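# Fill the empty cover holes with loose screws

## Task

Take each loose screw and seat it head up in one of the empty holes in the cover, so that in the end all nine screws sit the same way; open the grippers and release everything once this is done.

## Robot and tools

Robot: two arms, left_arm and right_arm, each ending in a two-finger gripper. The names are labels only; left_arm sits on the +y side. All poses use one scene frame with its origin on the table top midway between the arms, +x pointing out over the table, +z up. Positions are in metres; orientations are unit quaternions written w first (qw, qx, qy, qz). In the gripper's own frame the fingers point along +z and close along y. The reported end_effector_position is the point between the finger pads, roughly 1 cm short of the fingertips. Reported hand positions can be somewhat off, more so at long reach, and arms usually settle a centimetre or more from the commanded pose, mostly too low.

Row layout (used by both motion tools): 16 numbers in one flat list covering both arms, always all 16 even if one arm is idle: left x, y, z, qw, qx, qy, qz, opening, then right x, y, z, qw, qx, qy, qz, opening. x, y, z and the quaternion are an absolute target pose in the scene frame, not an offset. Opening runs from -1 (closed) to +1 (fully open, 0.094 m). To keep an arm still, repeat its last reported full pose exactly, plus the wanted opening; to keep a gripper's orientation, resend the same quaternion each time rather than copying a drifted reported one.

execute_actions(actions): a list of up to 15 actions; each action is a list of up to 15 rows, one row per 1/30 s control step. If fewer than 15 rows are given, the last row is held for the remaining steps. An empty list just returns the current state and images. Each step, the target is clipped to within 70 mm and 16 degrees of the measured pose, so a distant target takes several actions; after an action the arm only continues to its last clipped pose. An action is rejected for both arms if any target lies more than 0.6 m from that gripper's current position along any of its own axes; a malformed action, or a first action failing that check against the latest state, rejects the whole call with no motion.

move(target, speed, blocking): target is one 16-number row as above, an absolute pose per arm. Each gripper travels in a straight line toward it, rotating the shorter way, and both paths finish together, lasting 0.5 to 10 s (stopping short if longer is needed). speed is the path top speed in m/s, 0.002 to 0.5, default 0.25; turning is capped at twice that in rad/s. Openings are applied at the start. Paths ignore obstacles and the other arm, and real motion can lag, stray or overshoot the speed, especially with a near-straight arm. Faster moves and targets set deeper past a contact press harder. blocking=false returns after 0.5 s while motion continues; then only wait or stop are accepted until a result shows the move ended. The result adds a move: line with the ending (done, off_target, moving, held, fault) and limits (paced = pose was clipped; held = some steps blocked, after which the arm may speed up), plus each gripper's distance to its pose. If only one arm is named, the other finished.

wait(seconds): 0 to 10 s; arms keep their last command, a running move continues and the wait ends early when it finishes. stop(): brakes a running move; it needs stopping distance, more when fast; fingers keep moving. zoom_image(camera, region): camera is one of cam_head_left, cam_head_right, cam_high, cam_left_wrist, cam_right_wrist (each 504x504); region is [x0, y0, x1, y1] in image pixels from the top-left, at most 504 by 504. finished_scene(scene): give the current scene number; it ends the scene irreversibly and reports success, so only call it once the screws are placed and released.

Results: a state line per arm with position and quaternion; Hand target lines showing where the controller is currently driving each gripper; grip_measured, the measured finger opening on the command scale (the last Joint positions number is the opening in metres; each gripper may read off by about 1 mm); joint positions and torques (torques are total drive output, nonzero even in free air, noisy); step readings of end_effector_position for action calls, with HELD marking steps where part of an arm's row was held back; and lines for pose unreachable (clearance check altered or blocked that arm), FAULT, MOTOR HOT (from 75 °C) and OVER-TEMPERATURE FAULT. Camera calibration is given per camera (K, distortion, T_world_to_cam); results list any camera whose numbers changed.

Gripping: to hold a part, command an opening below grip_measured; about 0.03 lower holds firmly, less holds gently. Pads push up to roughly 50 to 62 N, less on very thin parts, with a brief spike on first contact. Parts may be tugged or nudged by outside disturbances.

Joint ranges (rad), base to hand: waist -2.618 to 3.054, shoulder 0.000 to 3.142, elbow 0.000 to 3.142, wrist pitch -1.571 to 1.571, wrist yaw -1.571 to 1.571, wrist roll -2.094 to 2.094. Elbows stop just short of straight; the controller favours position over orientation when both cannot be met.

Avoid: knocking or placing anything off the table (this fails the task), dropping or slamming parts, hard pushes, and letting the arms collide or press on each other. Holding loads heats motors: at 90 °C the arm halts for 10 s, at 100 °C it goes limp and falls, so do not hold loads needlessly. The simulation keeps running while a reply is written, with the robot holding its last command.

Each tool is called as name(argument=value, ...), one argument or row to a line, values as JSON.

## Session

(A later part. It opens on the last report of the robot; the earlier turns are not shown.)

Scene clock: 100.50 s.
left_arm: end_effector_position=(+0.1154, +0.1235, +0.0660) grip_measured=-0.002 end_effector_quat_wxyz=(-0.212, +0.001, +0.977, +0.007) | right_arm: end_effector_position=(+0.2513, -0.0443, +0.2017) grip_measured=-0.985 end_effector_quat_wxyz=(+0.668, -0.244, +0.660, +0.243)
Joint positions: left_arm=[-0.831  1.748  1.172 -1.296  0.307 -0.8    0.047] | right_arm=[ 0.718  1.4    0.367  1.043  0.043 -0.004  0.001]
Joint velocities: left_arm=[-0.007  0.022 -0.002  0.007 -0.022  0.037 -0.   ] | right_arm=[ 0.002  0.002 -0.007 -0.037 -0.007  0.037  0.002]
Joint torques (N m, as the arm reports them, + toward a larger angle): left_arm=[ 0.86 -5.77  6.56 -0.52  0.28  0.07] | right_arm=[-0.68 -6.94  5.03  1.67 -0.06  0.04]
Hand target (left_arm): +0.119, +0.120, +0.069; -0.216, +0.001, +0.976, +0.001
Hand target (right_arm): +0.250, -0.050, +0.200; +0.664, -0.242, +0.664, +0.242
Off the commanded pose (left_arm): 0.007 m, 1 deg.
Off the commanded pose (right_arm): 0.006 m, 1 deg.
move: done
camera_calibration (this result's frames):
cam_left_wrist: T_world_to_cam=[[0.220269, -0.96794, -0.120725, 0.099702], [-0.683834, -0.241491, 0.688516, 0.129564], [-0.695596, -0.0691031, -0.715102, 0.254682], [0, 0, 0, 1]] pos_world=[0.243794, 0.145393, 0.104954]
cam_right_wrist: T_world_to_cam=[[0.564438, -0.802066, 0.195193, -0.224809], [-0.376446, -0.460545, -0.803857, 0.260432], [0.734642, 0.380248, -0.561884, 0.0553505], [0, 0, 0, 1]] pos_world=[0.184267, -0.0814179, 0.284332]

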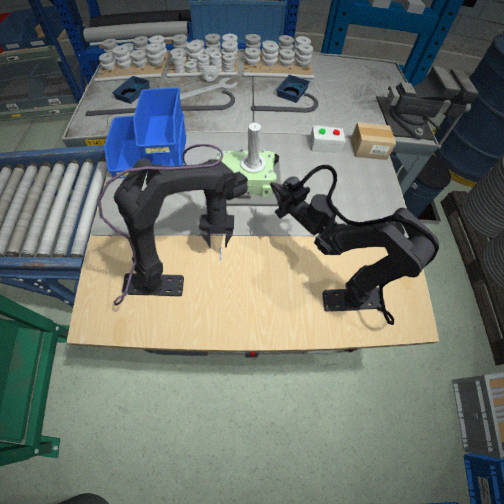

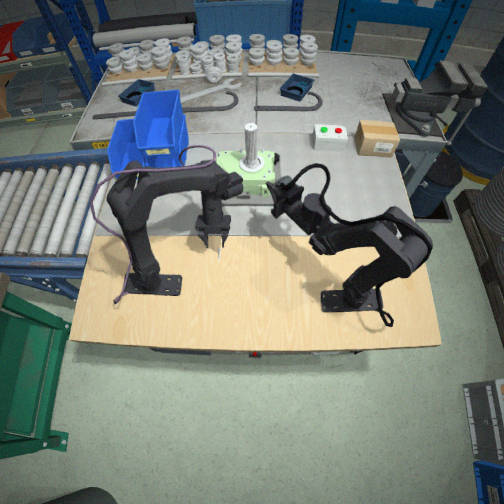

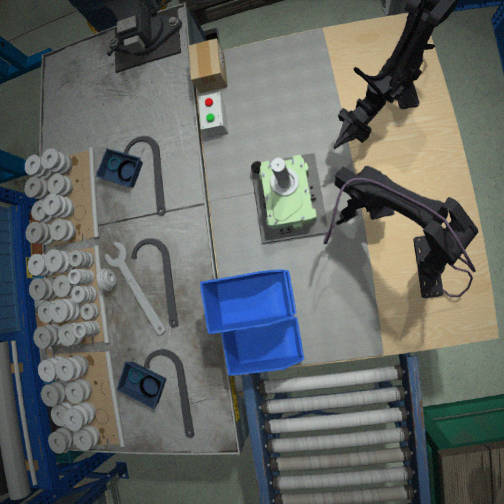

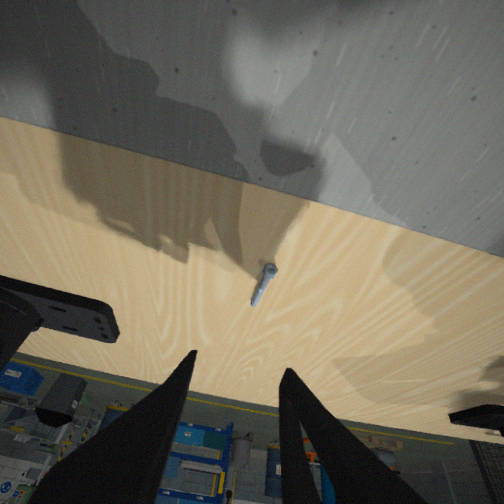

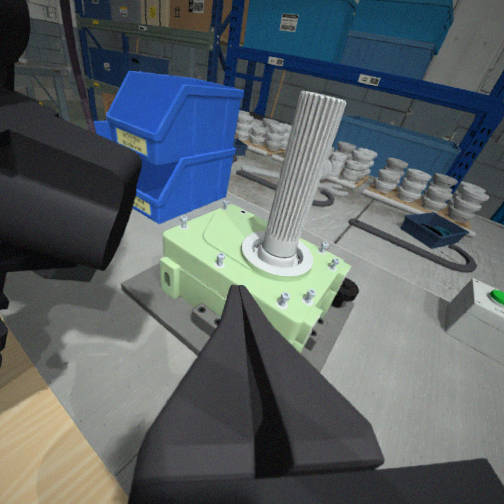

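move(
  target=[0.119,0.12,0.008,-0.216,0,0.976,0,0,0.25,0.0,0.2,0.664,-0.242,0.664,0.242,-1],
  speed=0.08,
)

move(
  target=[0.119,0.12,0.008,-0.216,0,0.976,0,-1,0.25,0.0,0.2,0.664,-0.242,0.664,0.242,-1],
)

move(
  target=[0.3,0.17,0.2,0.524,0.182,0.823,-0.116,-1,0.25,0.0,0.2,0.664,-0.242,0.664,0.242,-1],
  speed=0.15,
)

move(
  target=[0.48,0.115,0.16,0.524,0.182,0.823,-0.116,-1,0.25,0.0,0.2,0.664,-0.242,0.664,0.242,-1],
  speed=0.15,
)

Scene clock: 102.17 s.
left_arm: end_effector_position=(+0.1202, +0.1175, +0.0132) grip_measured=-0.002 end_effector_quat_wxyz=(-0.209, +0.002, +0.978, +0.001) | right_arm: end_effector_position=(+0.2485, -0.0057, +0.2000) grip_measured=-0.985 end_effector_quat_wxyz=(+0.666, -0.243, +0.663, +0.241)
Joint positions: left_arm=[-0.831  1.851  1.073 -1.083  0.309 -0.799  0.047] | right_arm=[ 0.844  1.511  0.462  1.052  0.173 -0.004  0.001]
Joint velocities: left_arm=[-0.022 -0.007 -0.012 -0.066 -0.007 -0.007  0.001] | right_arm=[-0.002 -0.002  0.007  0.007 -0.007  0.051  0.001]
Joint torques (N m, as the arm reports them, + toward a larger angle): left_arm=[ 0.91 -6.44  3.02 -0.2   0.28  0.06] | right_arm=[ 0.54 -4.32  7.84  1.85  0.07  0.05]
Hand target (left_arm): +0.119, +0.120, +0.008; -0.216, +0.000, +0.976, +0.000
Hand target (right_arm): +0.250, -0.000, +0.200; +0.664, -0.242, +0.665, +0.242
Off the commanded pose (left_arm): 0.006 m, 1 deg.
Off the commanded pose (right_arm): 0.006 m, 0 deg.
move: done
camera_calibration (this result's frames):
cam_left_wrist: T_world_to_cam=[[0.220277, -0.969355, -0.108761, 0.0863994], [-0.688241, -0.233465, 0.68689, 0.167381], [-0.691233, -0.0764518, -0.718577, 0.220221], [0, 0, 0, 1]] pos_world=[0.248391, 0.139666, 0.0526705]
cam_right_wrist: T_world_to_cam=[[0.562007, -0.803566, 0.196035, -0.191454], [-0.383655, -0.463221, -0.798896, 0.276528], [0.732773, 0.373776, -0.568626, 0.0436138], [0, 0, 0, 1]] pos_world=[0.181731, -0.0420542, 0.283248]

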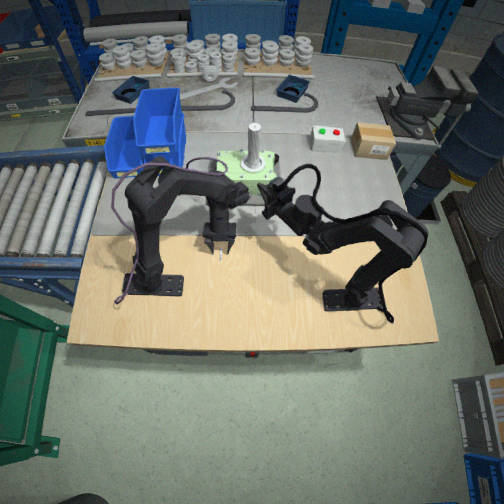

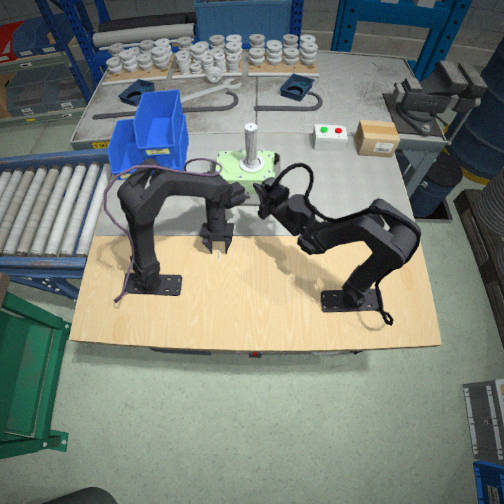

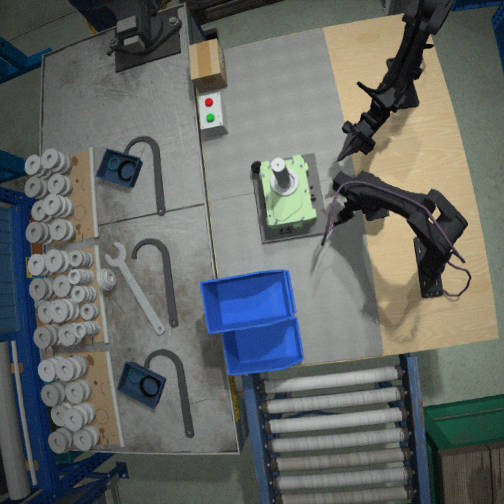

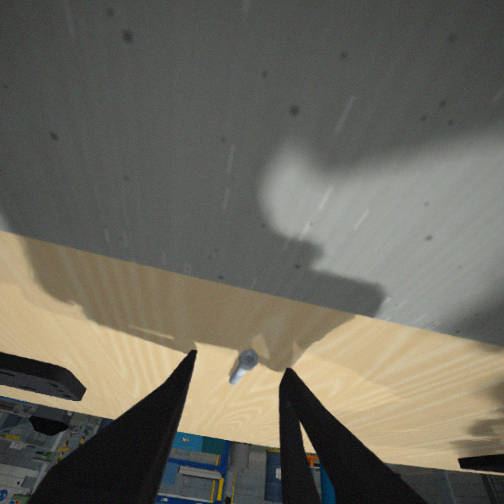

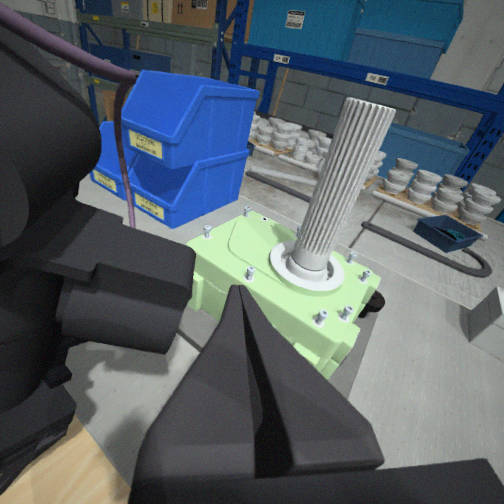

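Scene clock: 102.87 s.
left_arm: end_effector_position=(+0.1202, +0.1175, +0.0132) grip_measured=-0.949 end_effector_quat_wxyz=(-0.209, +0.002, +0.978, +0.001) | right_arm: end_effector_position=(+0.2486, -0.0059, +0.2003) grip_measured=-0.985 end_effector_quat_wxyz=(+0.666, -0.242, +0.663, +0.241)
Joint positions: left_arm=[-0.831  1.851  1.073 -1.083  0.309 -0.799  0.002] | right_arm=[ 0.844  1.511  0.462  1.053  0.175 -0.004  0.001]
Joint velocities: left_arm=[ 0.002 -0.007 -0.007  0.037  0.037 -0.066 -0.   ] | right_arm=[-0.022 -0.022 -0.002  0.007 -0.022 -0.066  0.   ]
Joint torques (N m, as the arm reports them, + toward a larger angle): left_arm=[ 0.9  -6.4   2.95 -0.19  0.3   0.06] | right_arm=[ 0.63 -4.4   7.78  1.82  0.07  0.04]
Hand target (left_arm): +0.119, +0.120, +0.008; -0.216, -0.000, +0.976, +0.000
Hand target (right_arm): +0.250, -0.000, +0.200; +0.664, -0.242, +0.664, +0.242
Off the commanded pose (left_arm): 0.006 m, 1 deg.
Off the commanded pose (right_arm): 0.006 m, 0 deg.
move: done
camera_calibration (this result's frames):
cam_left_wrist: T_world_to_cam=[[0.220277, -0.969355, -0.108761, 0.0863994], [-0.688241, -0.233465, 0.68689, 0.167381], [-0.691233, -0.0764518, -0.718577, 0.220221], [0, 0, 0, 1]] pos_world=[0.248391, 0.139666, 0.0526705]
cam_right_wrist: T_world_to_cam=[[0.560589, -0.804652, 0.195643, -0.191368], [-0.383578, -0.4617, -0.799813, 0.276971], [0.733899, 0.373322, -0.56747, 0.0432634], [0, 0, 0, 1]] pos_world=[0.181768, -0.0422586, 0.283516]

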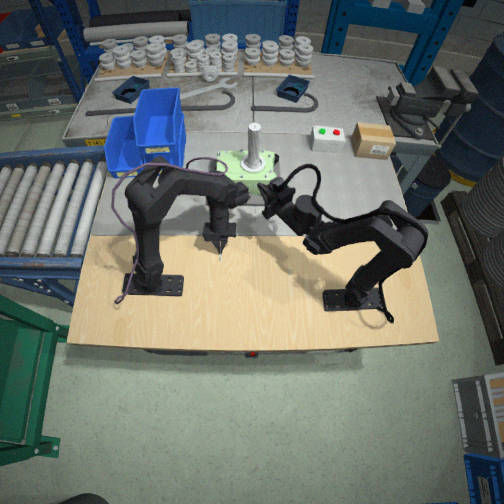

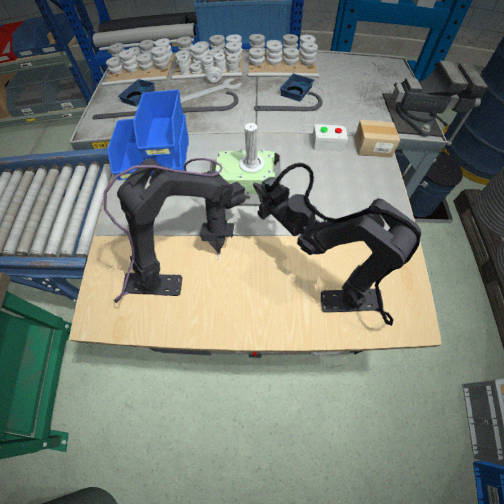

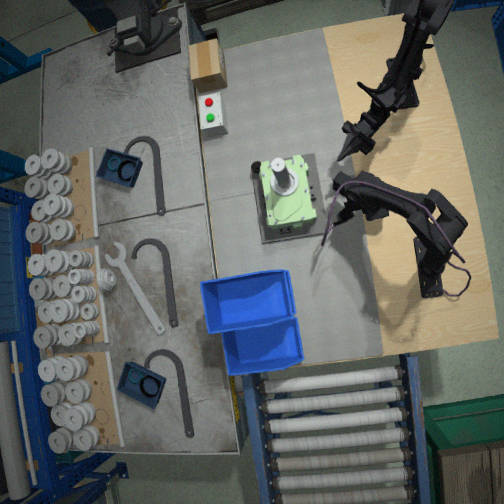

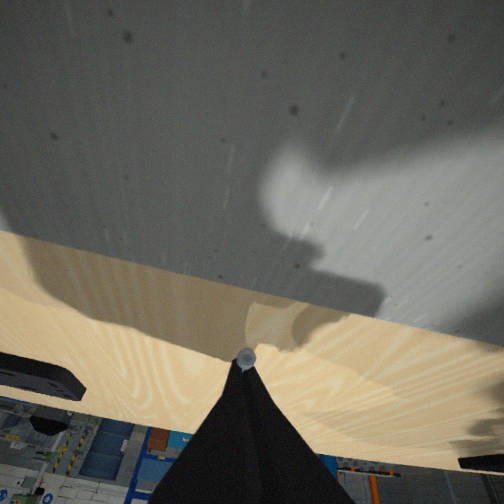

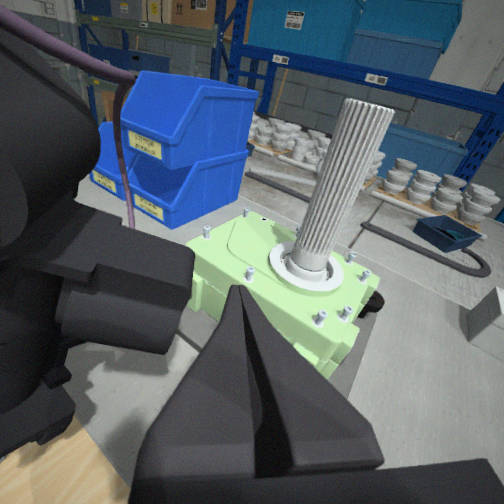

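Scene clock: 108.80 s.
left_arm: end_effector_position=(+0.3006, +0.1662, +0.1970) grip_measured=-0.949 end_effector_quat_wxyz=(+0.516, +0.177, +0.830, -0.113) | right_arm: end_effector_position=(+0.2487, -0.0060, +0.2010) grip_measured=-0.985 end_effector_quat_wxyz=(+0.667, -0.242, +0.662, +0.241)
Joint positions: left_arm=[-0.569  0.969  0.613 -0.106 -0.145 -0.077  0.002] | right_arm=[ 0.844  1.511  0.462  1.056  0.176 -0.004  0.001]
Joint velocities: left_arm=[-0.012  0.017 -0.007 -0.051 -0.037 -0.022 -0.001] | right_arm=[-0.007 -0.002 -0.002  0.022  0.037  0.037 -0.   ]
Joint torques (N m, as the arm reports them, + toward a larger angle): left_arm=[ 1.   -3.99  5.36  2.04  0.05  0.09] | right_arm=[ 0.62 -4.39  7.77  1.8   0.07  0.05]
Hand target (left_arm): +0.300, +0.169, +0.199; +0.524, +0.179, +0.825, -0.113
Hand target (right_arm): +0.250, -0.000, +0.200; +0.664, -0.242, +0.664, +0.242
Off the commanded pose (left_arm): 0.005 m, 1 deg.
Off the commanded pose (right_arm): 0.006 m, 0 deg.
move: done
camera_calibration (this result's frames):
cam_left_wrist: T_world_to_cam=[[-0.292335, -0.929374, 0.225399, 0.195487], [-0.746736, 0.0745932, -0.660925, 0.40858], [0.597433, -0.361525, -0.715803, 0.140188], [0, 0, 0, 1]] pos_world=[0.278496, 0.201885, 0.326325]
cam_right_wrist: T_world_to_cam=[[0.559639, -0.805479, 0.194956, -0.191261], [-0.382556, -0.459769, -0.801413, 0.277559], [0.735156, 0.373921, -0.565446, 0.0428969], [0, 0, 0, 1]] pos_world=[0.181683, -0.0424839, 0.283983]

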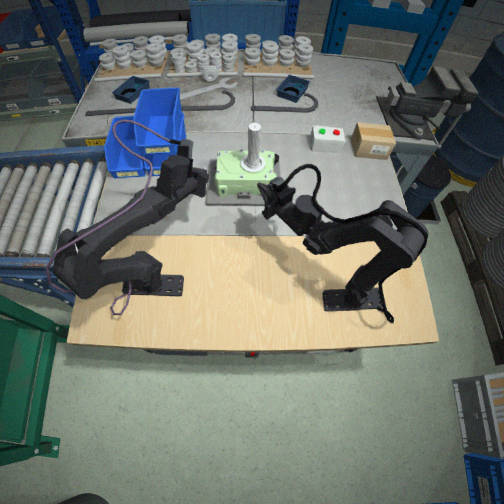

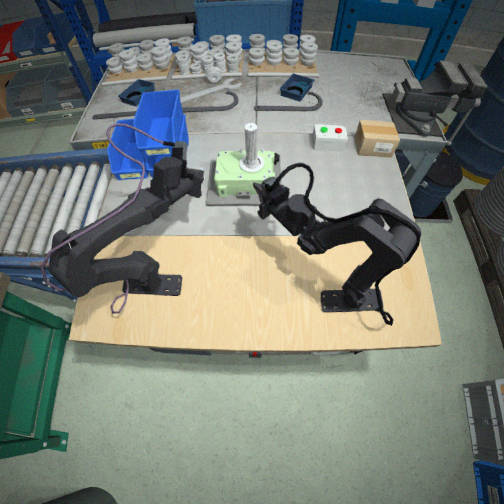

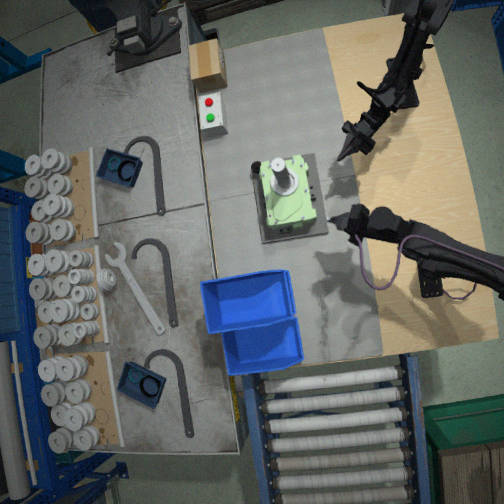

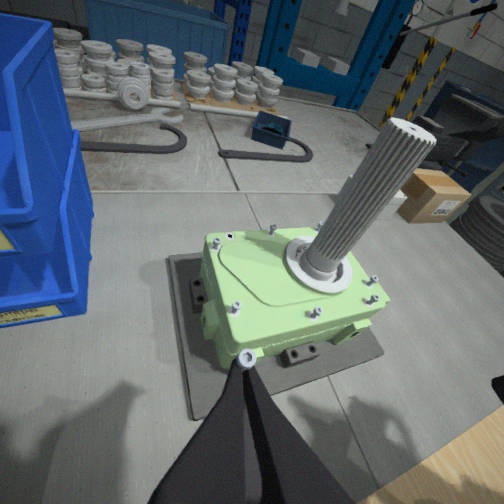

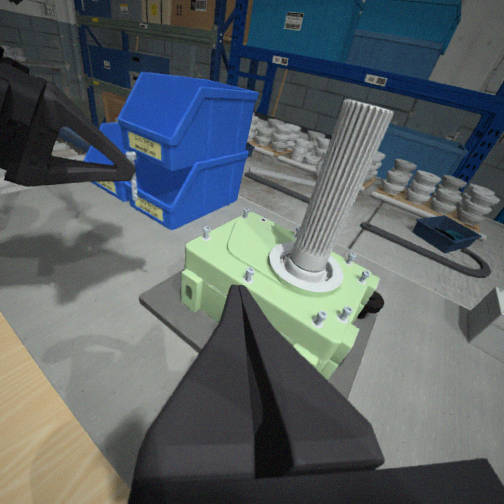

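Scene clock: 110.57 s.
left_arm: end_effector_position=(+0.4707, +0.1147, +0.1505) grip_measured=-0.949 end_effector_quat_wxyz=(+0.511, +0.180, +0.833, -0.114) | right_arm: end_effector_position=(+0.2487, -0.0060, +0.2014) grip_measured=-0.985 end_effector_quat_wxyz=(+0.668, -0.241, +0.662, +0.241)
Joint positions: left_arm=[-0.422  1.767  1.054  0.245 -0.006 -0.01   0.002] | right_arm=[ 0.844  1.511  0.462  1.058  0.176 -0.004  0.001]
Joint velocities: left_arm=[ 0.002  0.002  0.027 -0.037  0.022  0.066 -0.001] | right_arm=[ 0.007 -0.002 -0.007 -0.007 -0.081 -0.022  0.   ]
Joint torques (N m, as the arm reports them, + toward a larger angle): left_arm=[ 0.89 -7.78  8.11  2.07  0.14  0.09] | right_arm=[ 0.61 -4.42  7.75  1.79  0.06  0.04]
Hand target (left_arm): +0.479, +0.114, +0.162; +0.524, +0.182, +0.824, -0.116
Hand target (right_arm): +0.250, -0.000, +0.200; +0.664, -0.242, +0.664, +0.242
Off the commanded pose (left_arm): 0.013 m, 2 deg.
Off the commanded pose (right_arm): 0.006 m, 0 deg.
move: off_target (left_arm)
camera_calibration (this result's frames):
cam_left_wrist: T_world_to_cam=[[-0.29633, -0.928086, 0.225489, 0.209533], [-0.753132, 0.0818743, -0.652755, 0.509594], [0.587351, -0.363254, -0.723232, -0.00725267], [0, 0, 0, 1]] pos_world=[0.450142, 0.150107, 0.280147]
cam_right_wrist: T_world_to_cam=[[0.559448, -0.805706, 0.194565, -0.19121], [-0.381769, -0.458832, -0.802325, 0.277852], [0.735711, 0.374581, -0.564287, 0.0427434], [0, 0, 0, 1]] pos_world=[0.1816, -0.0425825, 0.284249]

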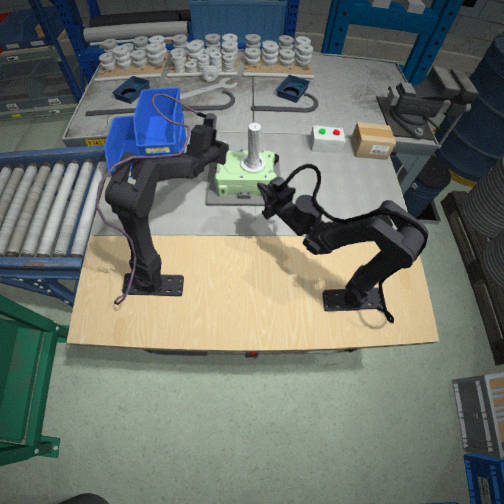

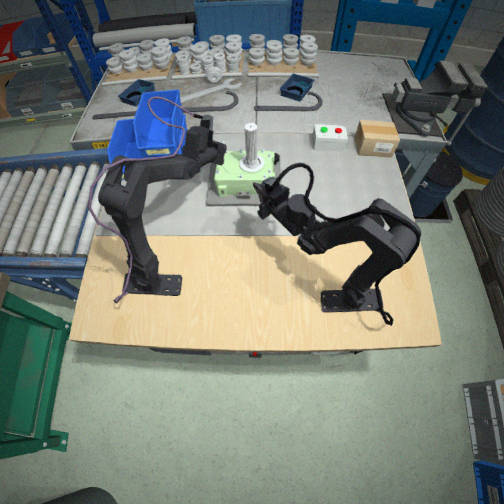

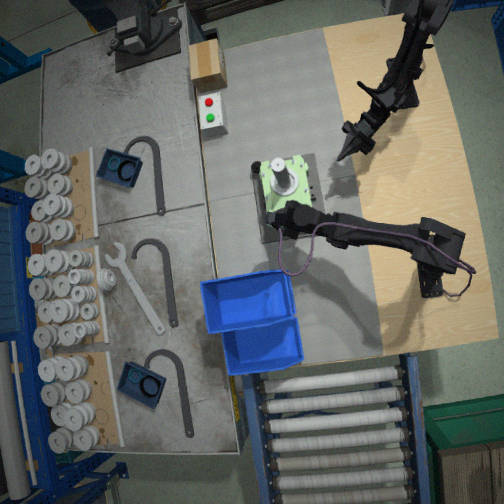

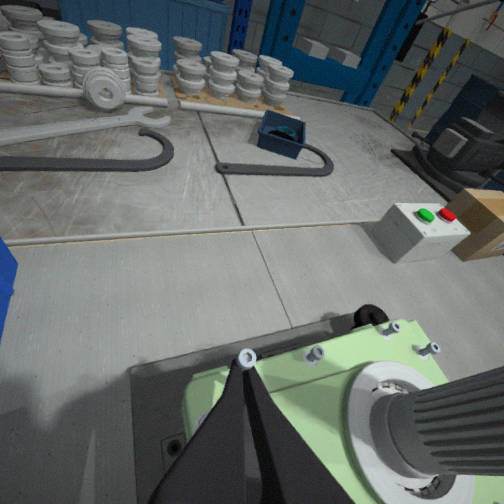

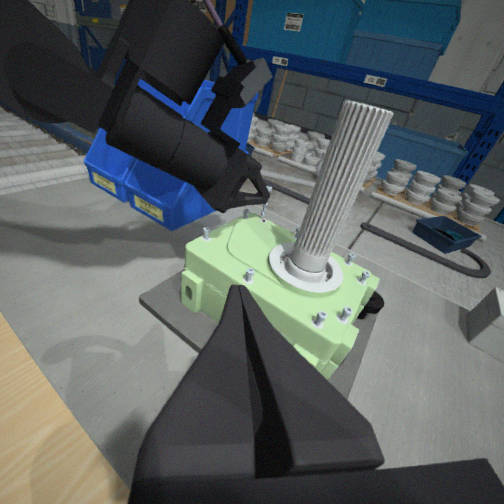

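zoom_image(
  camera="cam_right_wrist",
  region=[220,170,310,250],
)

zoom_image(
  camera="cam_left_wrist",
  region=[170,320,330,440],
)

Region (220, 170, 310, 250) of cam_right_wrist's 504x504 image, scaled by 5.600, with more detail than that image has.

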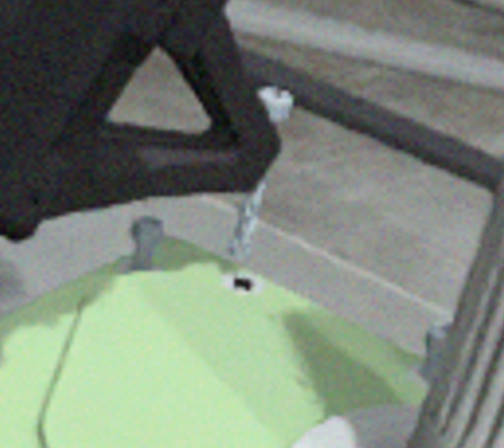

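Region (170, 320, 330, 440) of cam_left_wrist's 504x504 image, scaled by 3.150, with more detail than that image has; it fills the top 378 rows of this view, and the rest is white.

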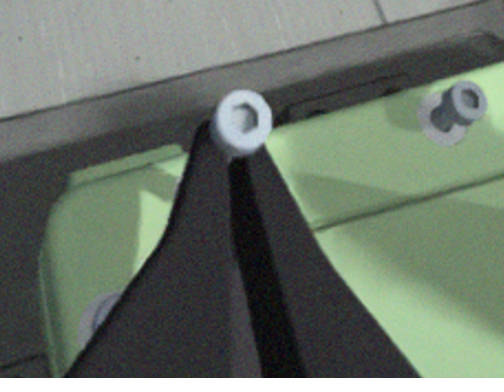

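Close. Lower a bit, slightly right.

move(
  target=[0.482,0.113,0.148,0.524,0.182,0.823,-0.116,-1,0.25,0.0,0.2,0.664,-0.242,0.664,0.242,-1],
  speed=0.03,
)

zoom_image(
  camera="cam_right_wrist",
  region=[220,170,310,250],
)

Scene clock: 111.53 s.
left_arm: end_effector_position=(+0.4762, +0.1120, +0.1445) grip_measured=-0.949 end_effector_quat_wxyz=(+0.517, +0.179, +0.829, -0.116) | right_arm: end_effector_position=(+0.2487, -0.0060, +0.2017) grip_measured=-0.985 end_effector_quat_wxyz=(+0.668, -0.241, +0.661, +0.241)
Joint positions: left_arm=[-0.422  1.8    1.054  0.292 -0.006 -0.01   0.002] | right_arm=[ 0.844  1.511  0.462  1.059  0.176 -0.004  0.001]
Joint velocities: left_arm=[-0.012  0.007 -0.027  0.037  0.139 -0.037 -0.001] | right_arm=[ 0.002 -0.002 -0.012 -0.051 -0.037 -0.037  0.   ]
Joint torques (N m, as the arm reports them, + toward a larger angle): left_arm=[ 0.89 -7.76  6.88  2.06  0.11  0.08] | right_arm=[ 0.62 -4.42  7.77  1.78  0.06  0.04]
Hand target (left_arm): +0.482, +0.113, +0.148; +0.524, +0.182, +0.824, -0.116
Hand target (right_arm): +0.250, -0.000, +0.200; +0.664, -0.242, +0.664, +0.242
Off the commanded pose (left_arm): 0.007 m, 1 deg.
Off the commanded pose (right_arm): 0.006 m, 1 deg.
move: done
camera_calibration (this result's frames):
cam_left_wrist: T_world_to_cam=[[-0.299444, -0.926625, 0.227375, 0.21111], [-0.74498, 0.0781836, -0.662489, 0.507915], [0.596102, -0.367768, -0.713729, -0.0208724], [0, 0, 0, 1]] pos_world=[0.454044, 0.148233, 0.27359]
cam_right_wrist: T_world_to_cam=[[0.559305, -0.805876, 0.194271, -0.191171], [-0.381178, -0.458129, -0.803007, 0.278071], [0.736126, 0.375074, -0.563416, 0.042628], [0, 0, 0, 1]] pos_world=[0.181538, -0.0426566, 0.284449]

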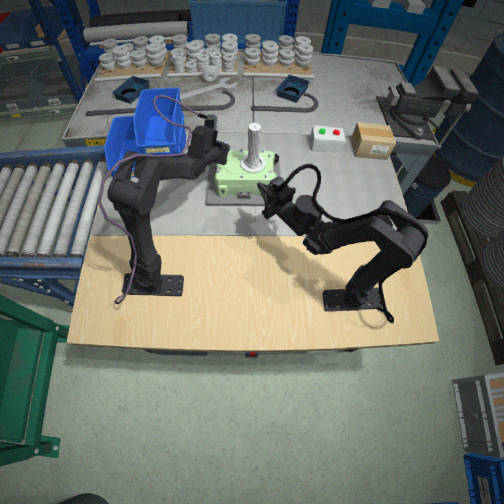

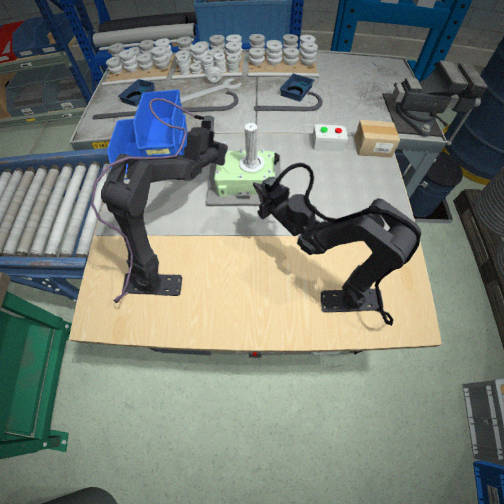

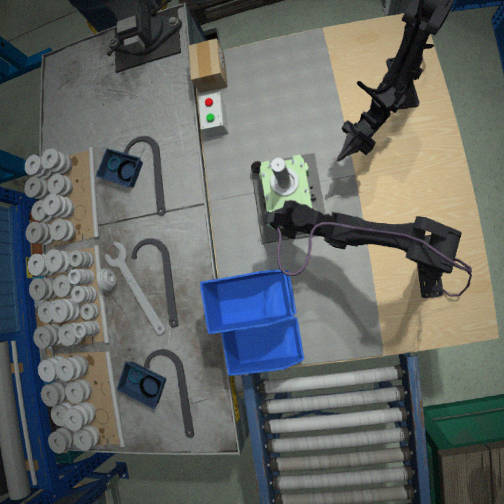

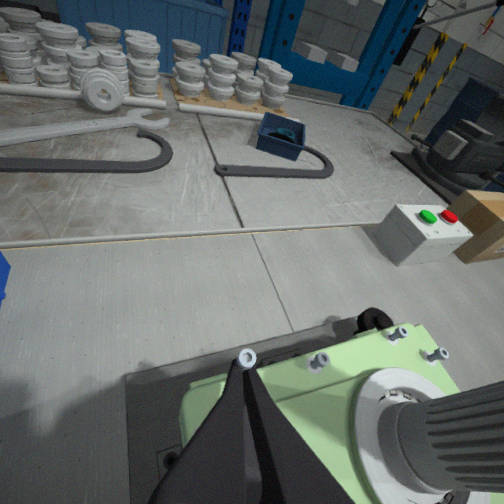

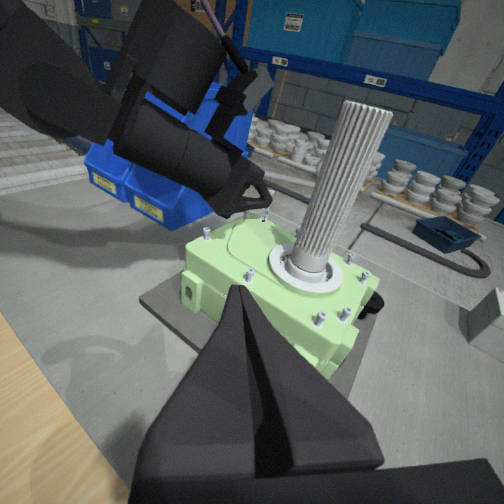

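Region (220, 170, 310, 250) of cam_right_wrist's 504x504 image, scaled by 5.600, with more detail than that image has.

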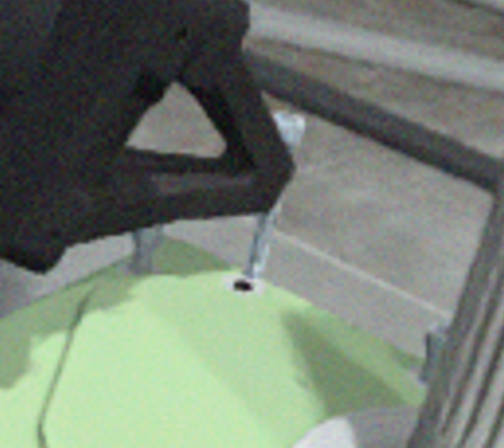

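move(
  target=[0.478,0.114,0.138,0.524,0.182,0.823,-0.116,-1,0.25,0.0,0.2,0.664,-0.242,0.664,0.242,-1],
  speed=0.02,
)

zoom_image(
  camera="cam_right_wrist",
  region=[220,170,310,250],
)

Scene clock: 112.43 s.
left_arm: end_effector_position=(+0.4805, +0.1099, +0.1549) grip_measured=-0.949 end_effector_quat_wxyz=(+0.536, +0.177, +0.817, -0.120) | right_arm: end_effector_position=(+0.2487, -0.0060, +0.2018) grip_measured=-0.985 end_effector_quat_wxyz=(+0.668, -0.241, +0.661, +0.241)
Joint positions: left_arm=[-0.422  1.8    1.054  0.338 -0.006 -0.01   0.002] | right_arm=[ 0.844  1.511  0.462  1.059  0.176 -0.004  0.001]
Joint velocities: left_arm=[ 0.017 -0.007 -0.027  0.066  0.037  0.066  0.001] | right_arm=[-0.002  0.007 -0.012 -0.022  0.007 -0.066 -0.001]
Joint torques (N m, as the arm reports them, + toward a larger angle): left_arm=[ 0.71 -7.37  4.04  2.1   0.09  0.07] | right_arm=[ 0.64 -4.43  7.77  1.76  0.06  0.04]
Hand target (left_arm): +0.478, +0.114, +0.138; +0.524, +0.182, +0.824, -0.116
Hand target (right_arm): +0.250, -0.000, +0.200; +0.664, -0.242, +0.664, +0.242
Off the commanded pose (left_arm): 0.018 m, 2 deg.
Off the commanded pose (right_arm): 0.006 m, 1 deg.
move: off_target (left_arm)
camera_calibration (this result's frames):
cam_left_wrist: T_world_to_cam=[[-0.309056, -0.922102, 0.232837, 0.211422], [-0.716639, 0.0648464, -0.694423, 0.51101], [0.62523, -0.381476, -0.680855, -0.0343569], [0, 0, 0, 1]] pos_world=[0.453033, 0.148709, 0.282238]
cam_right_wrist: T_world_to_cam=[[0.559257, -0.805933, 0.194173, -0.191158], [-0.380981, -0.457895, -0.803235, 0.278144], [0.736264, 0.375239, -0.563126, 0.0425894], [0, 0, 0, 1]] pos_world=[0.181517, -0.0426814, 0.284516]

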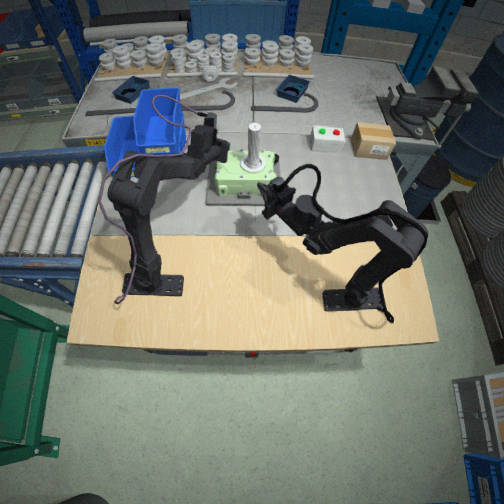

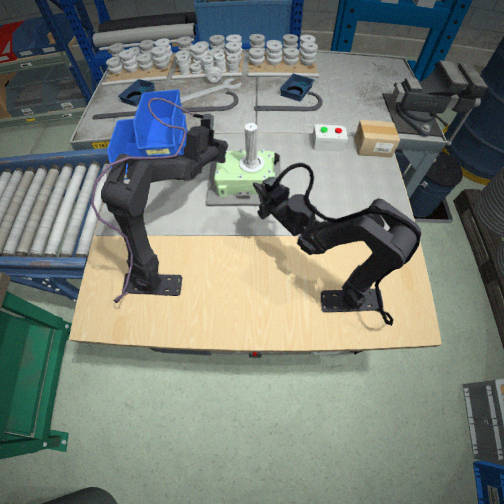

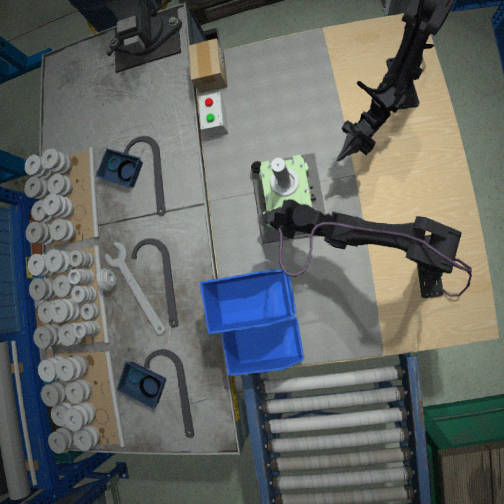

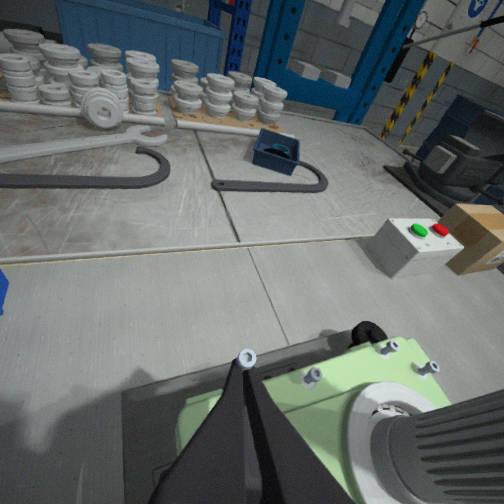

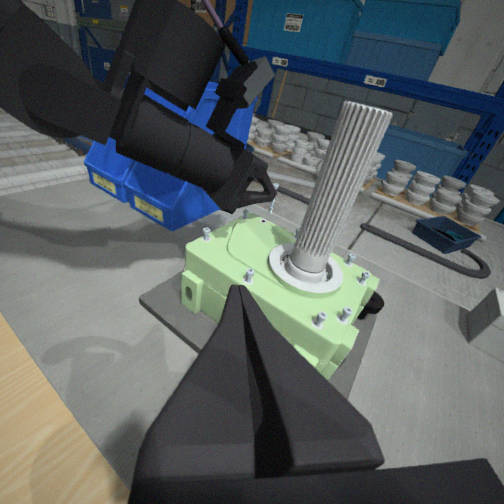

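Region (220, 170, 310, 250) of cam_right_wrist's 504x504 image, scaled by 5.600, with more detail than that image has.

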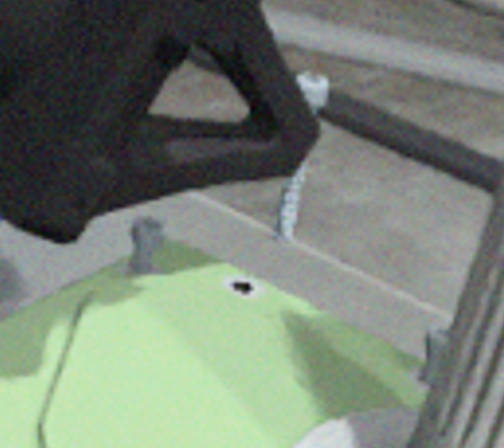

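move(
  target=[0.478,0.115,0.137,0.503,0.185,0.837,-0.111,-1,0.25,0.0,0.2,0.664,-0.242,0.664,0.242,-1],
  speed=0.02,
)

zoom_image(
  camera="cam_right_wrist",
  region=[220,170,310,250],
)

Scene clock: 114.83 s.
left_arm: end_effector_position=(+0.4757, +0.1122, +0.1433) grip_measured=-0.949 end_effector_quat_wxyz=(+0.515, +0.180, +0.830, -0.115) | right_arm: end_effector_position=(+0.2487, -0.0060, +0.2022) grip_measured=-0.985 end_effector_quat_wxyz=(+0.669, -0.241, +0.661, +0.242)
Joint positions: left_arm=[-0.422  1.8    1.054  0.288 -0.006 -0.01   0.002] | right_arm=[ 0.844  1.511  0.462  1.061  0.176 -0.004  0.001]
Joint velocities: left_arm=[ 0.032  0.002 -0.017  0.022  0.022  0.11  -0.   ] | right_arm=[ 0.012 -0.012 -0.007  0.007 -0.007 -0.022 -0.001]
Joint torques (N m, as the arm reports them, + toward a larger angle): left_arm=[ 0.92 -7.47  7.35  1.6   0.12  0.09] | right_arm=[ 0.62 -4.4   7.75  1.75  0.06  0.04]
Hand target (left_arm): +0.478, +0.115, +0.137; +0.503, +0.185, +0.837, -0.111
Hand target (right_arm): +0.250, -0.000, +0.200; +0.664, -0.242, +0.664, +0.242
Off the commanded pose (left_arm): 0.007 m, 2 deg.
Off the commanded pose (right_arm): 0.007 m, 1 deg.
move: done
camera_calibration (this result's frames):
cam_left_wrist: T_world_to_cam=[[-0.298504, -0.927068, 0.226806, 0.211113], [-0.747717, 0.0794718, -0.659244, 0.507486], [0.593139, -0.366374, -0.716907, -0.0195707], [0, 0, 0, 1]] pos_world=[0.454083, 0.148215, 0.272645]
cam_right_wrist: T_world_to_cam=[[0.559019, -0.806216, 0.193682, -0.191094], [-0.379994, -0.456721, -0.804369, 0.278509], [0.736954, 0.37606, -0.561673, 0.0423964], [0, 0, 0, 1]] pos_world=[0.181413, -0.0428055, 0.284849]

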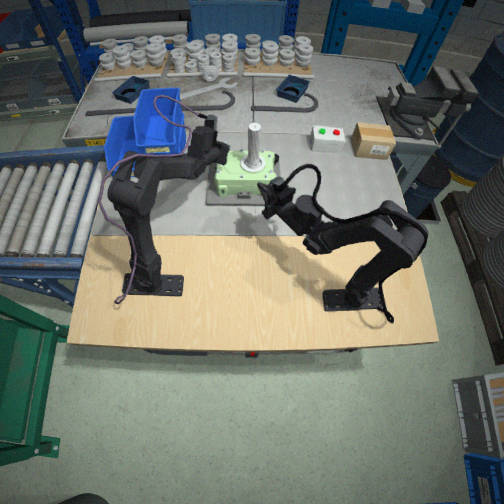

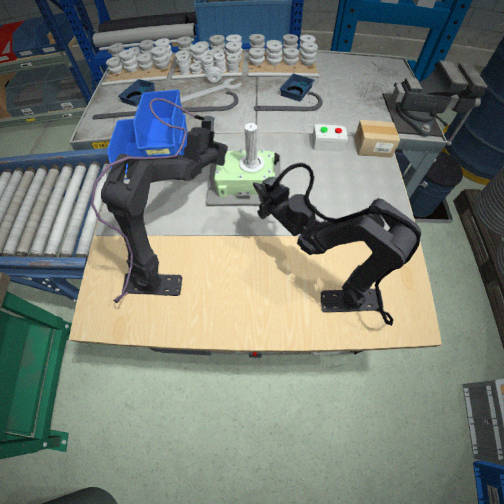

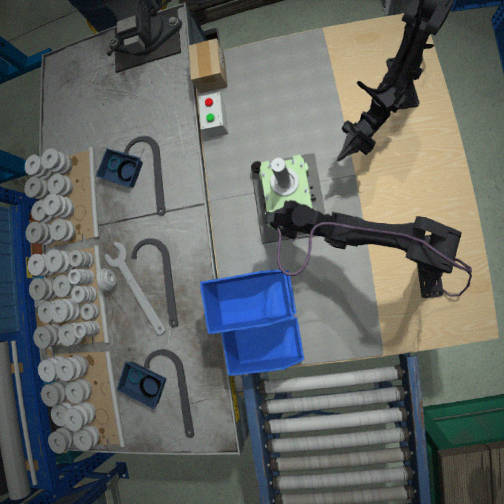

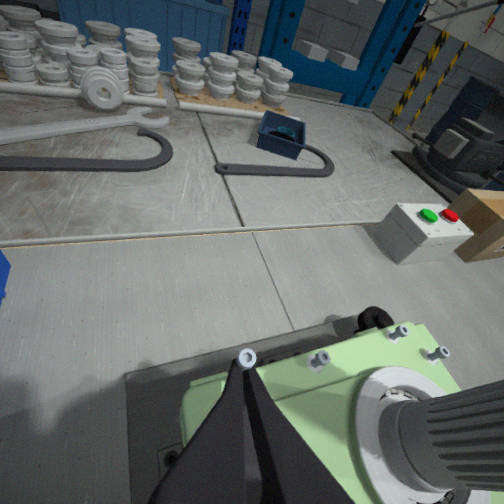

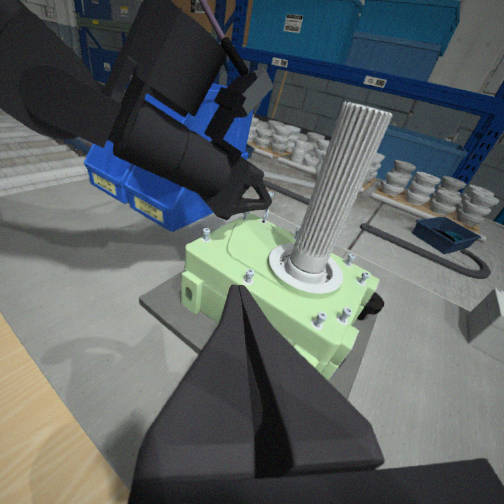

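Region (220, 170, 310, 250) of cam_right_wrist's 504x504 image, scaled by 5.600, with more detail than that image has.

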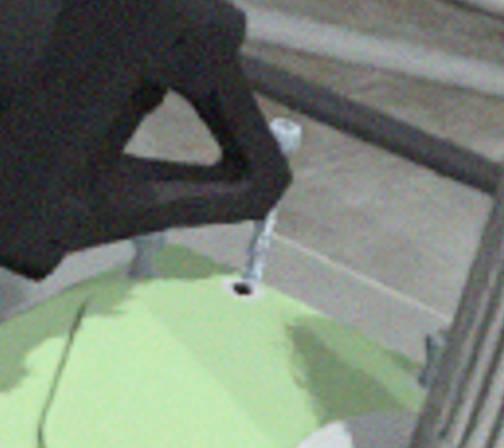

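More pitch (122°).

move(
  target=[0.471,0.118,0.123,0.473,0.189,0.854,-0.105,-1,0.25,0.0,0.2,0.664,-0.242,0.664,0.242,-1],
  speed=0.02,
)

zoom_image(
  camera="cam_right_wrist",
  region=[220,170,310,250],
)

Scene clock: 117.67 s.
left_arm: end_effector_position=(+0.4754, +0.1124, +0.1426) grip_measured=-0.949 end_effector_quat_wxyz=(+0.510, +0.180, +0.833, -0.114) | right_arm: end_effector_position=(+0.2487, -0.0060, +0.2026) grip_measured=-0.985 end_effector_quat_wxyz=(+0.669, -0.240, +0.660, +0.242)
Joint positions: left_arm=[-0.422  1.8    1.063  0.266 -0.006 -0.01   0.002] | right_arm=[ 0.844  1.511  0.462  1.063  0.176 -0.004  0.001]
Joint velocities: left_arm=[ 0.022 -0.002  0.012  0.007  0.095  0.037  0.   ] | right_arm=[ 0.002  0.022  0.017  0.022 -0.037  0.066  0.001]
Joint torques (N m, as the arm reports them, + toward a larger angle): left_arm=[ 0.91 -7.55  6.97  1.09  0.12  0.09] | right_arm=[ 0.64 -4.41  7.77  1.73  0.05  0.04]
Hand target (left_arm): +0.470, +0.118, +0.124; +0.474, +0.189, +0.853, -0.105
Hand target (right_arm): +0.250, -0.000, +0.200; +0.664, -0.242, +0.664, +0.242
Off the commanded pose (left_arm): 0.021 m, 5 deg.
Off the commanded pose (right_arm): 0.007 m, 1 deg.
move: off_target (left_arm)
camera_calibration (this result's frames):
cam_left_wrist: T_world_to_cam=[[-0.296122, -0.928297, 0.22489, 0.210604], [-0.755068, 0.0833129, -0.650332, 0.50856], [0.584965, -0.362385, -0.725599, -0.0152418], [0, 0, 0, 1]] pos_world=[0.455278, 0.14761, 0.27231]
cam_right_wrist: T_world_to_cam=[[0.558829, -0.806442, 0.193289, -0.191042], [-0.379204, -0.455781, -0.805275, 0.278801], [0.737505, 0.376715, -0.56051, 0.0422415], [0, 0, 0, 1]] pos_world=[0.181329, -0.0429051, 0.285115]

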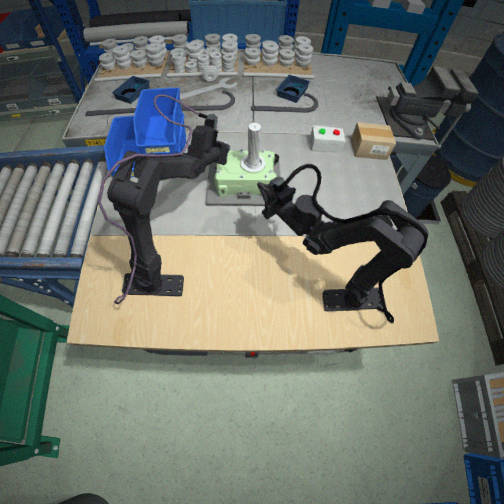

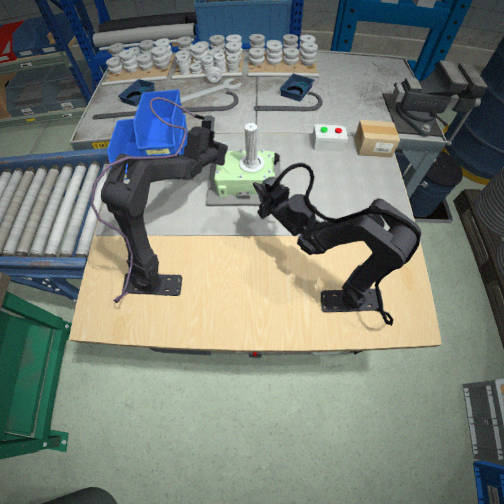

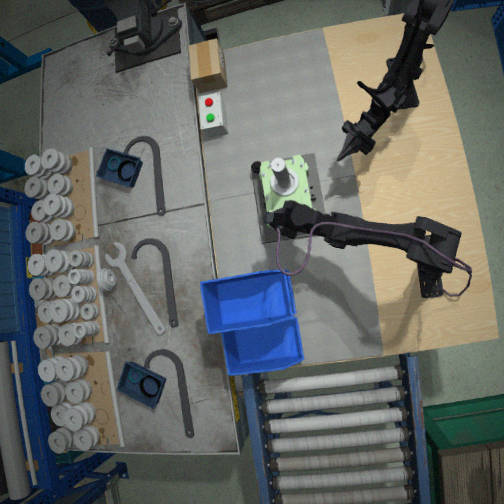

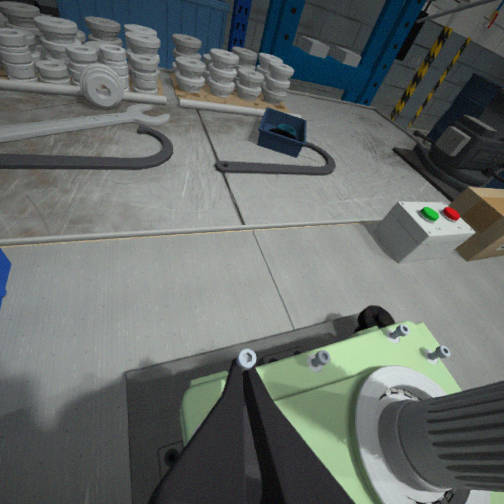

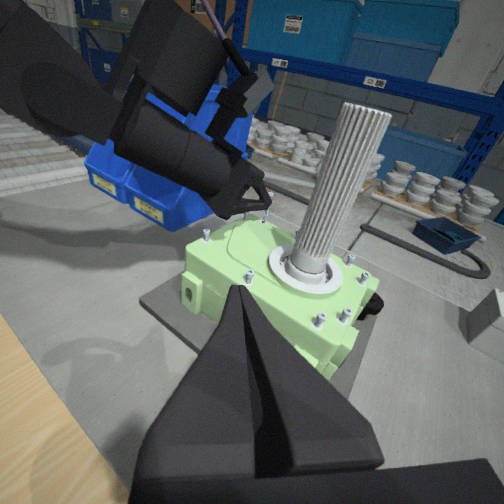

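Region (220, 170, 310, 250) of cam_right_wrist's 504x504 image, scaled by 5.600, with more detail than that image has.

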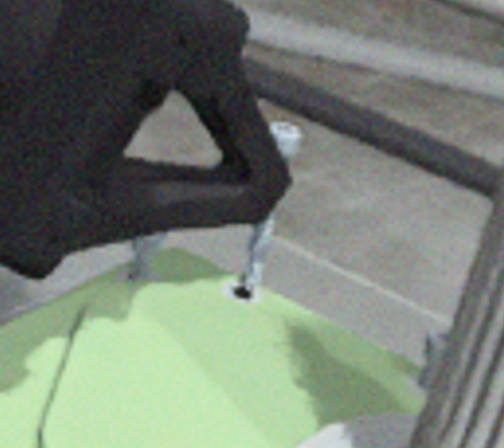

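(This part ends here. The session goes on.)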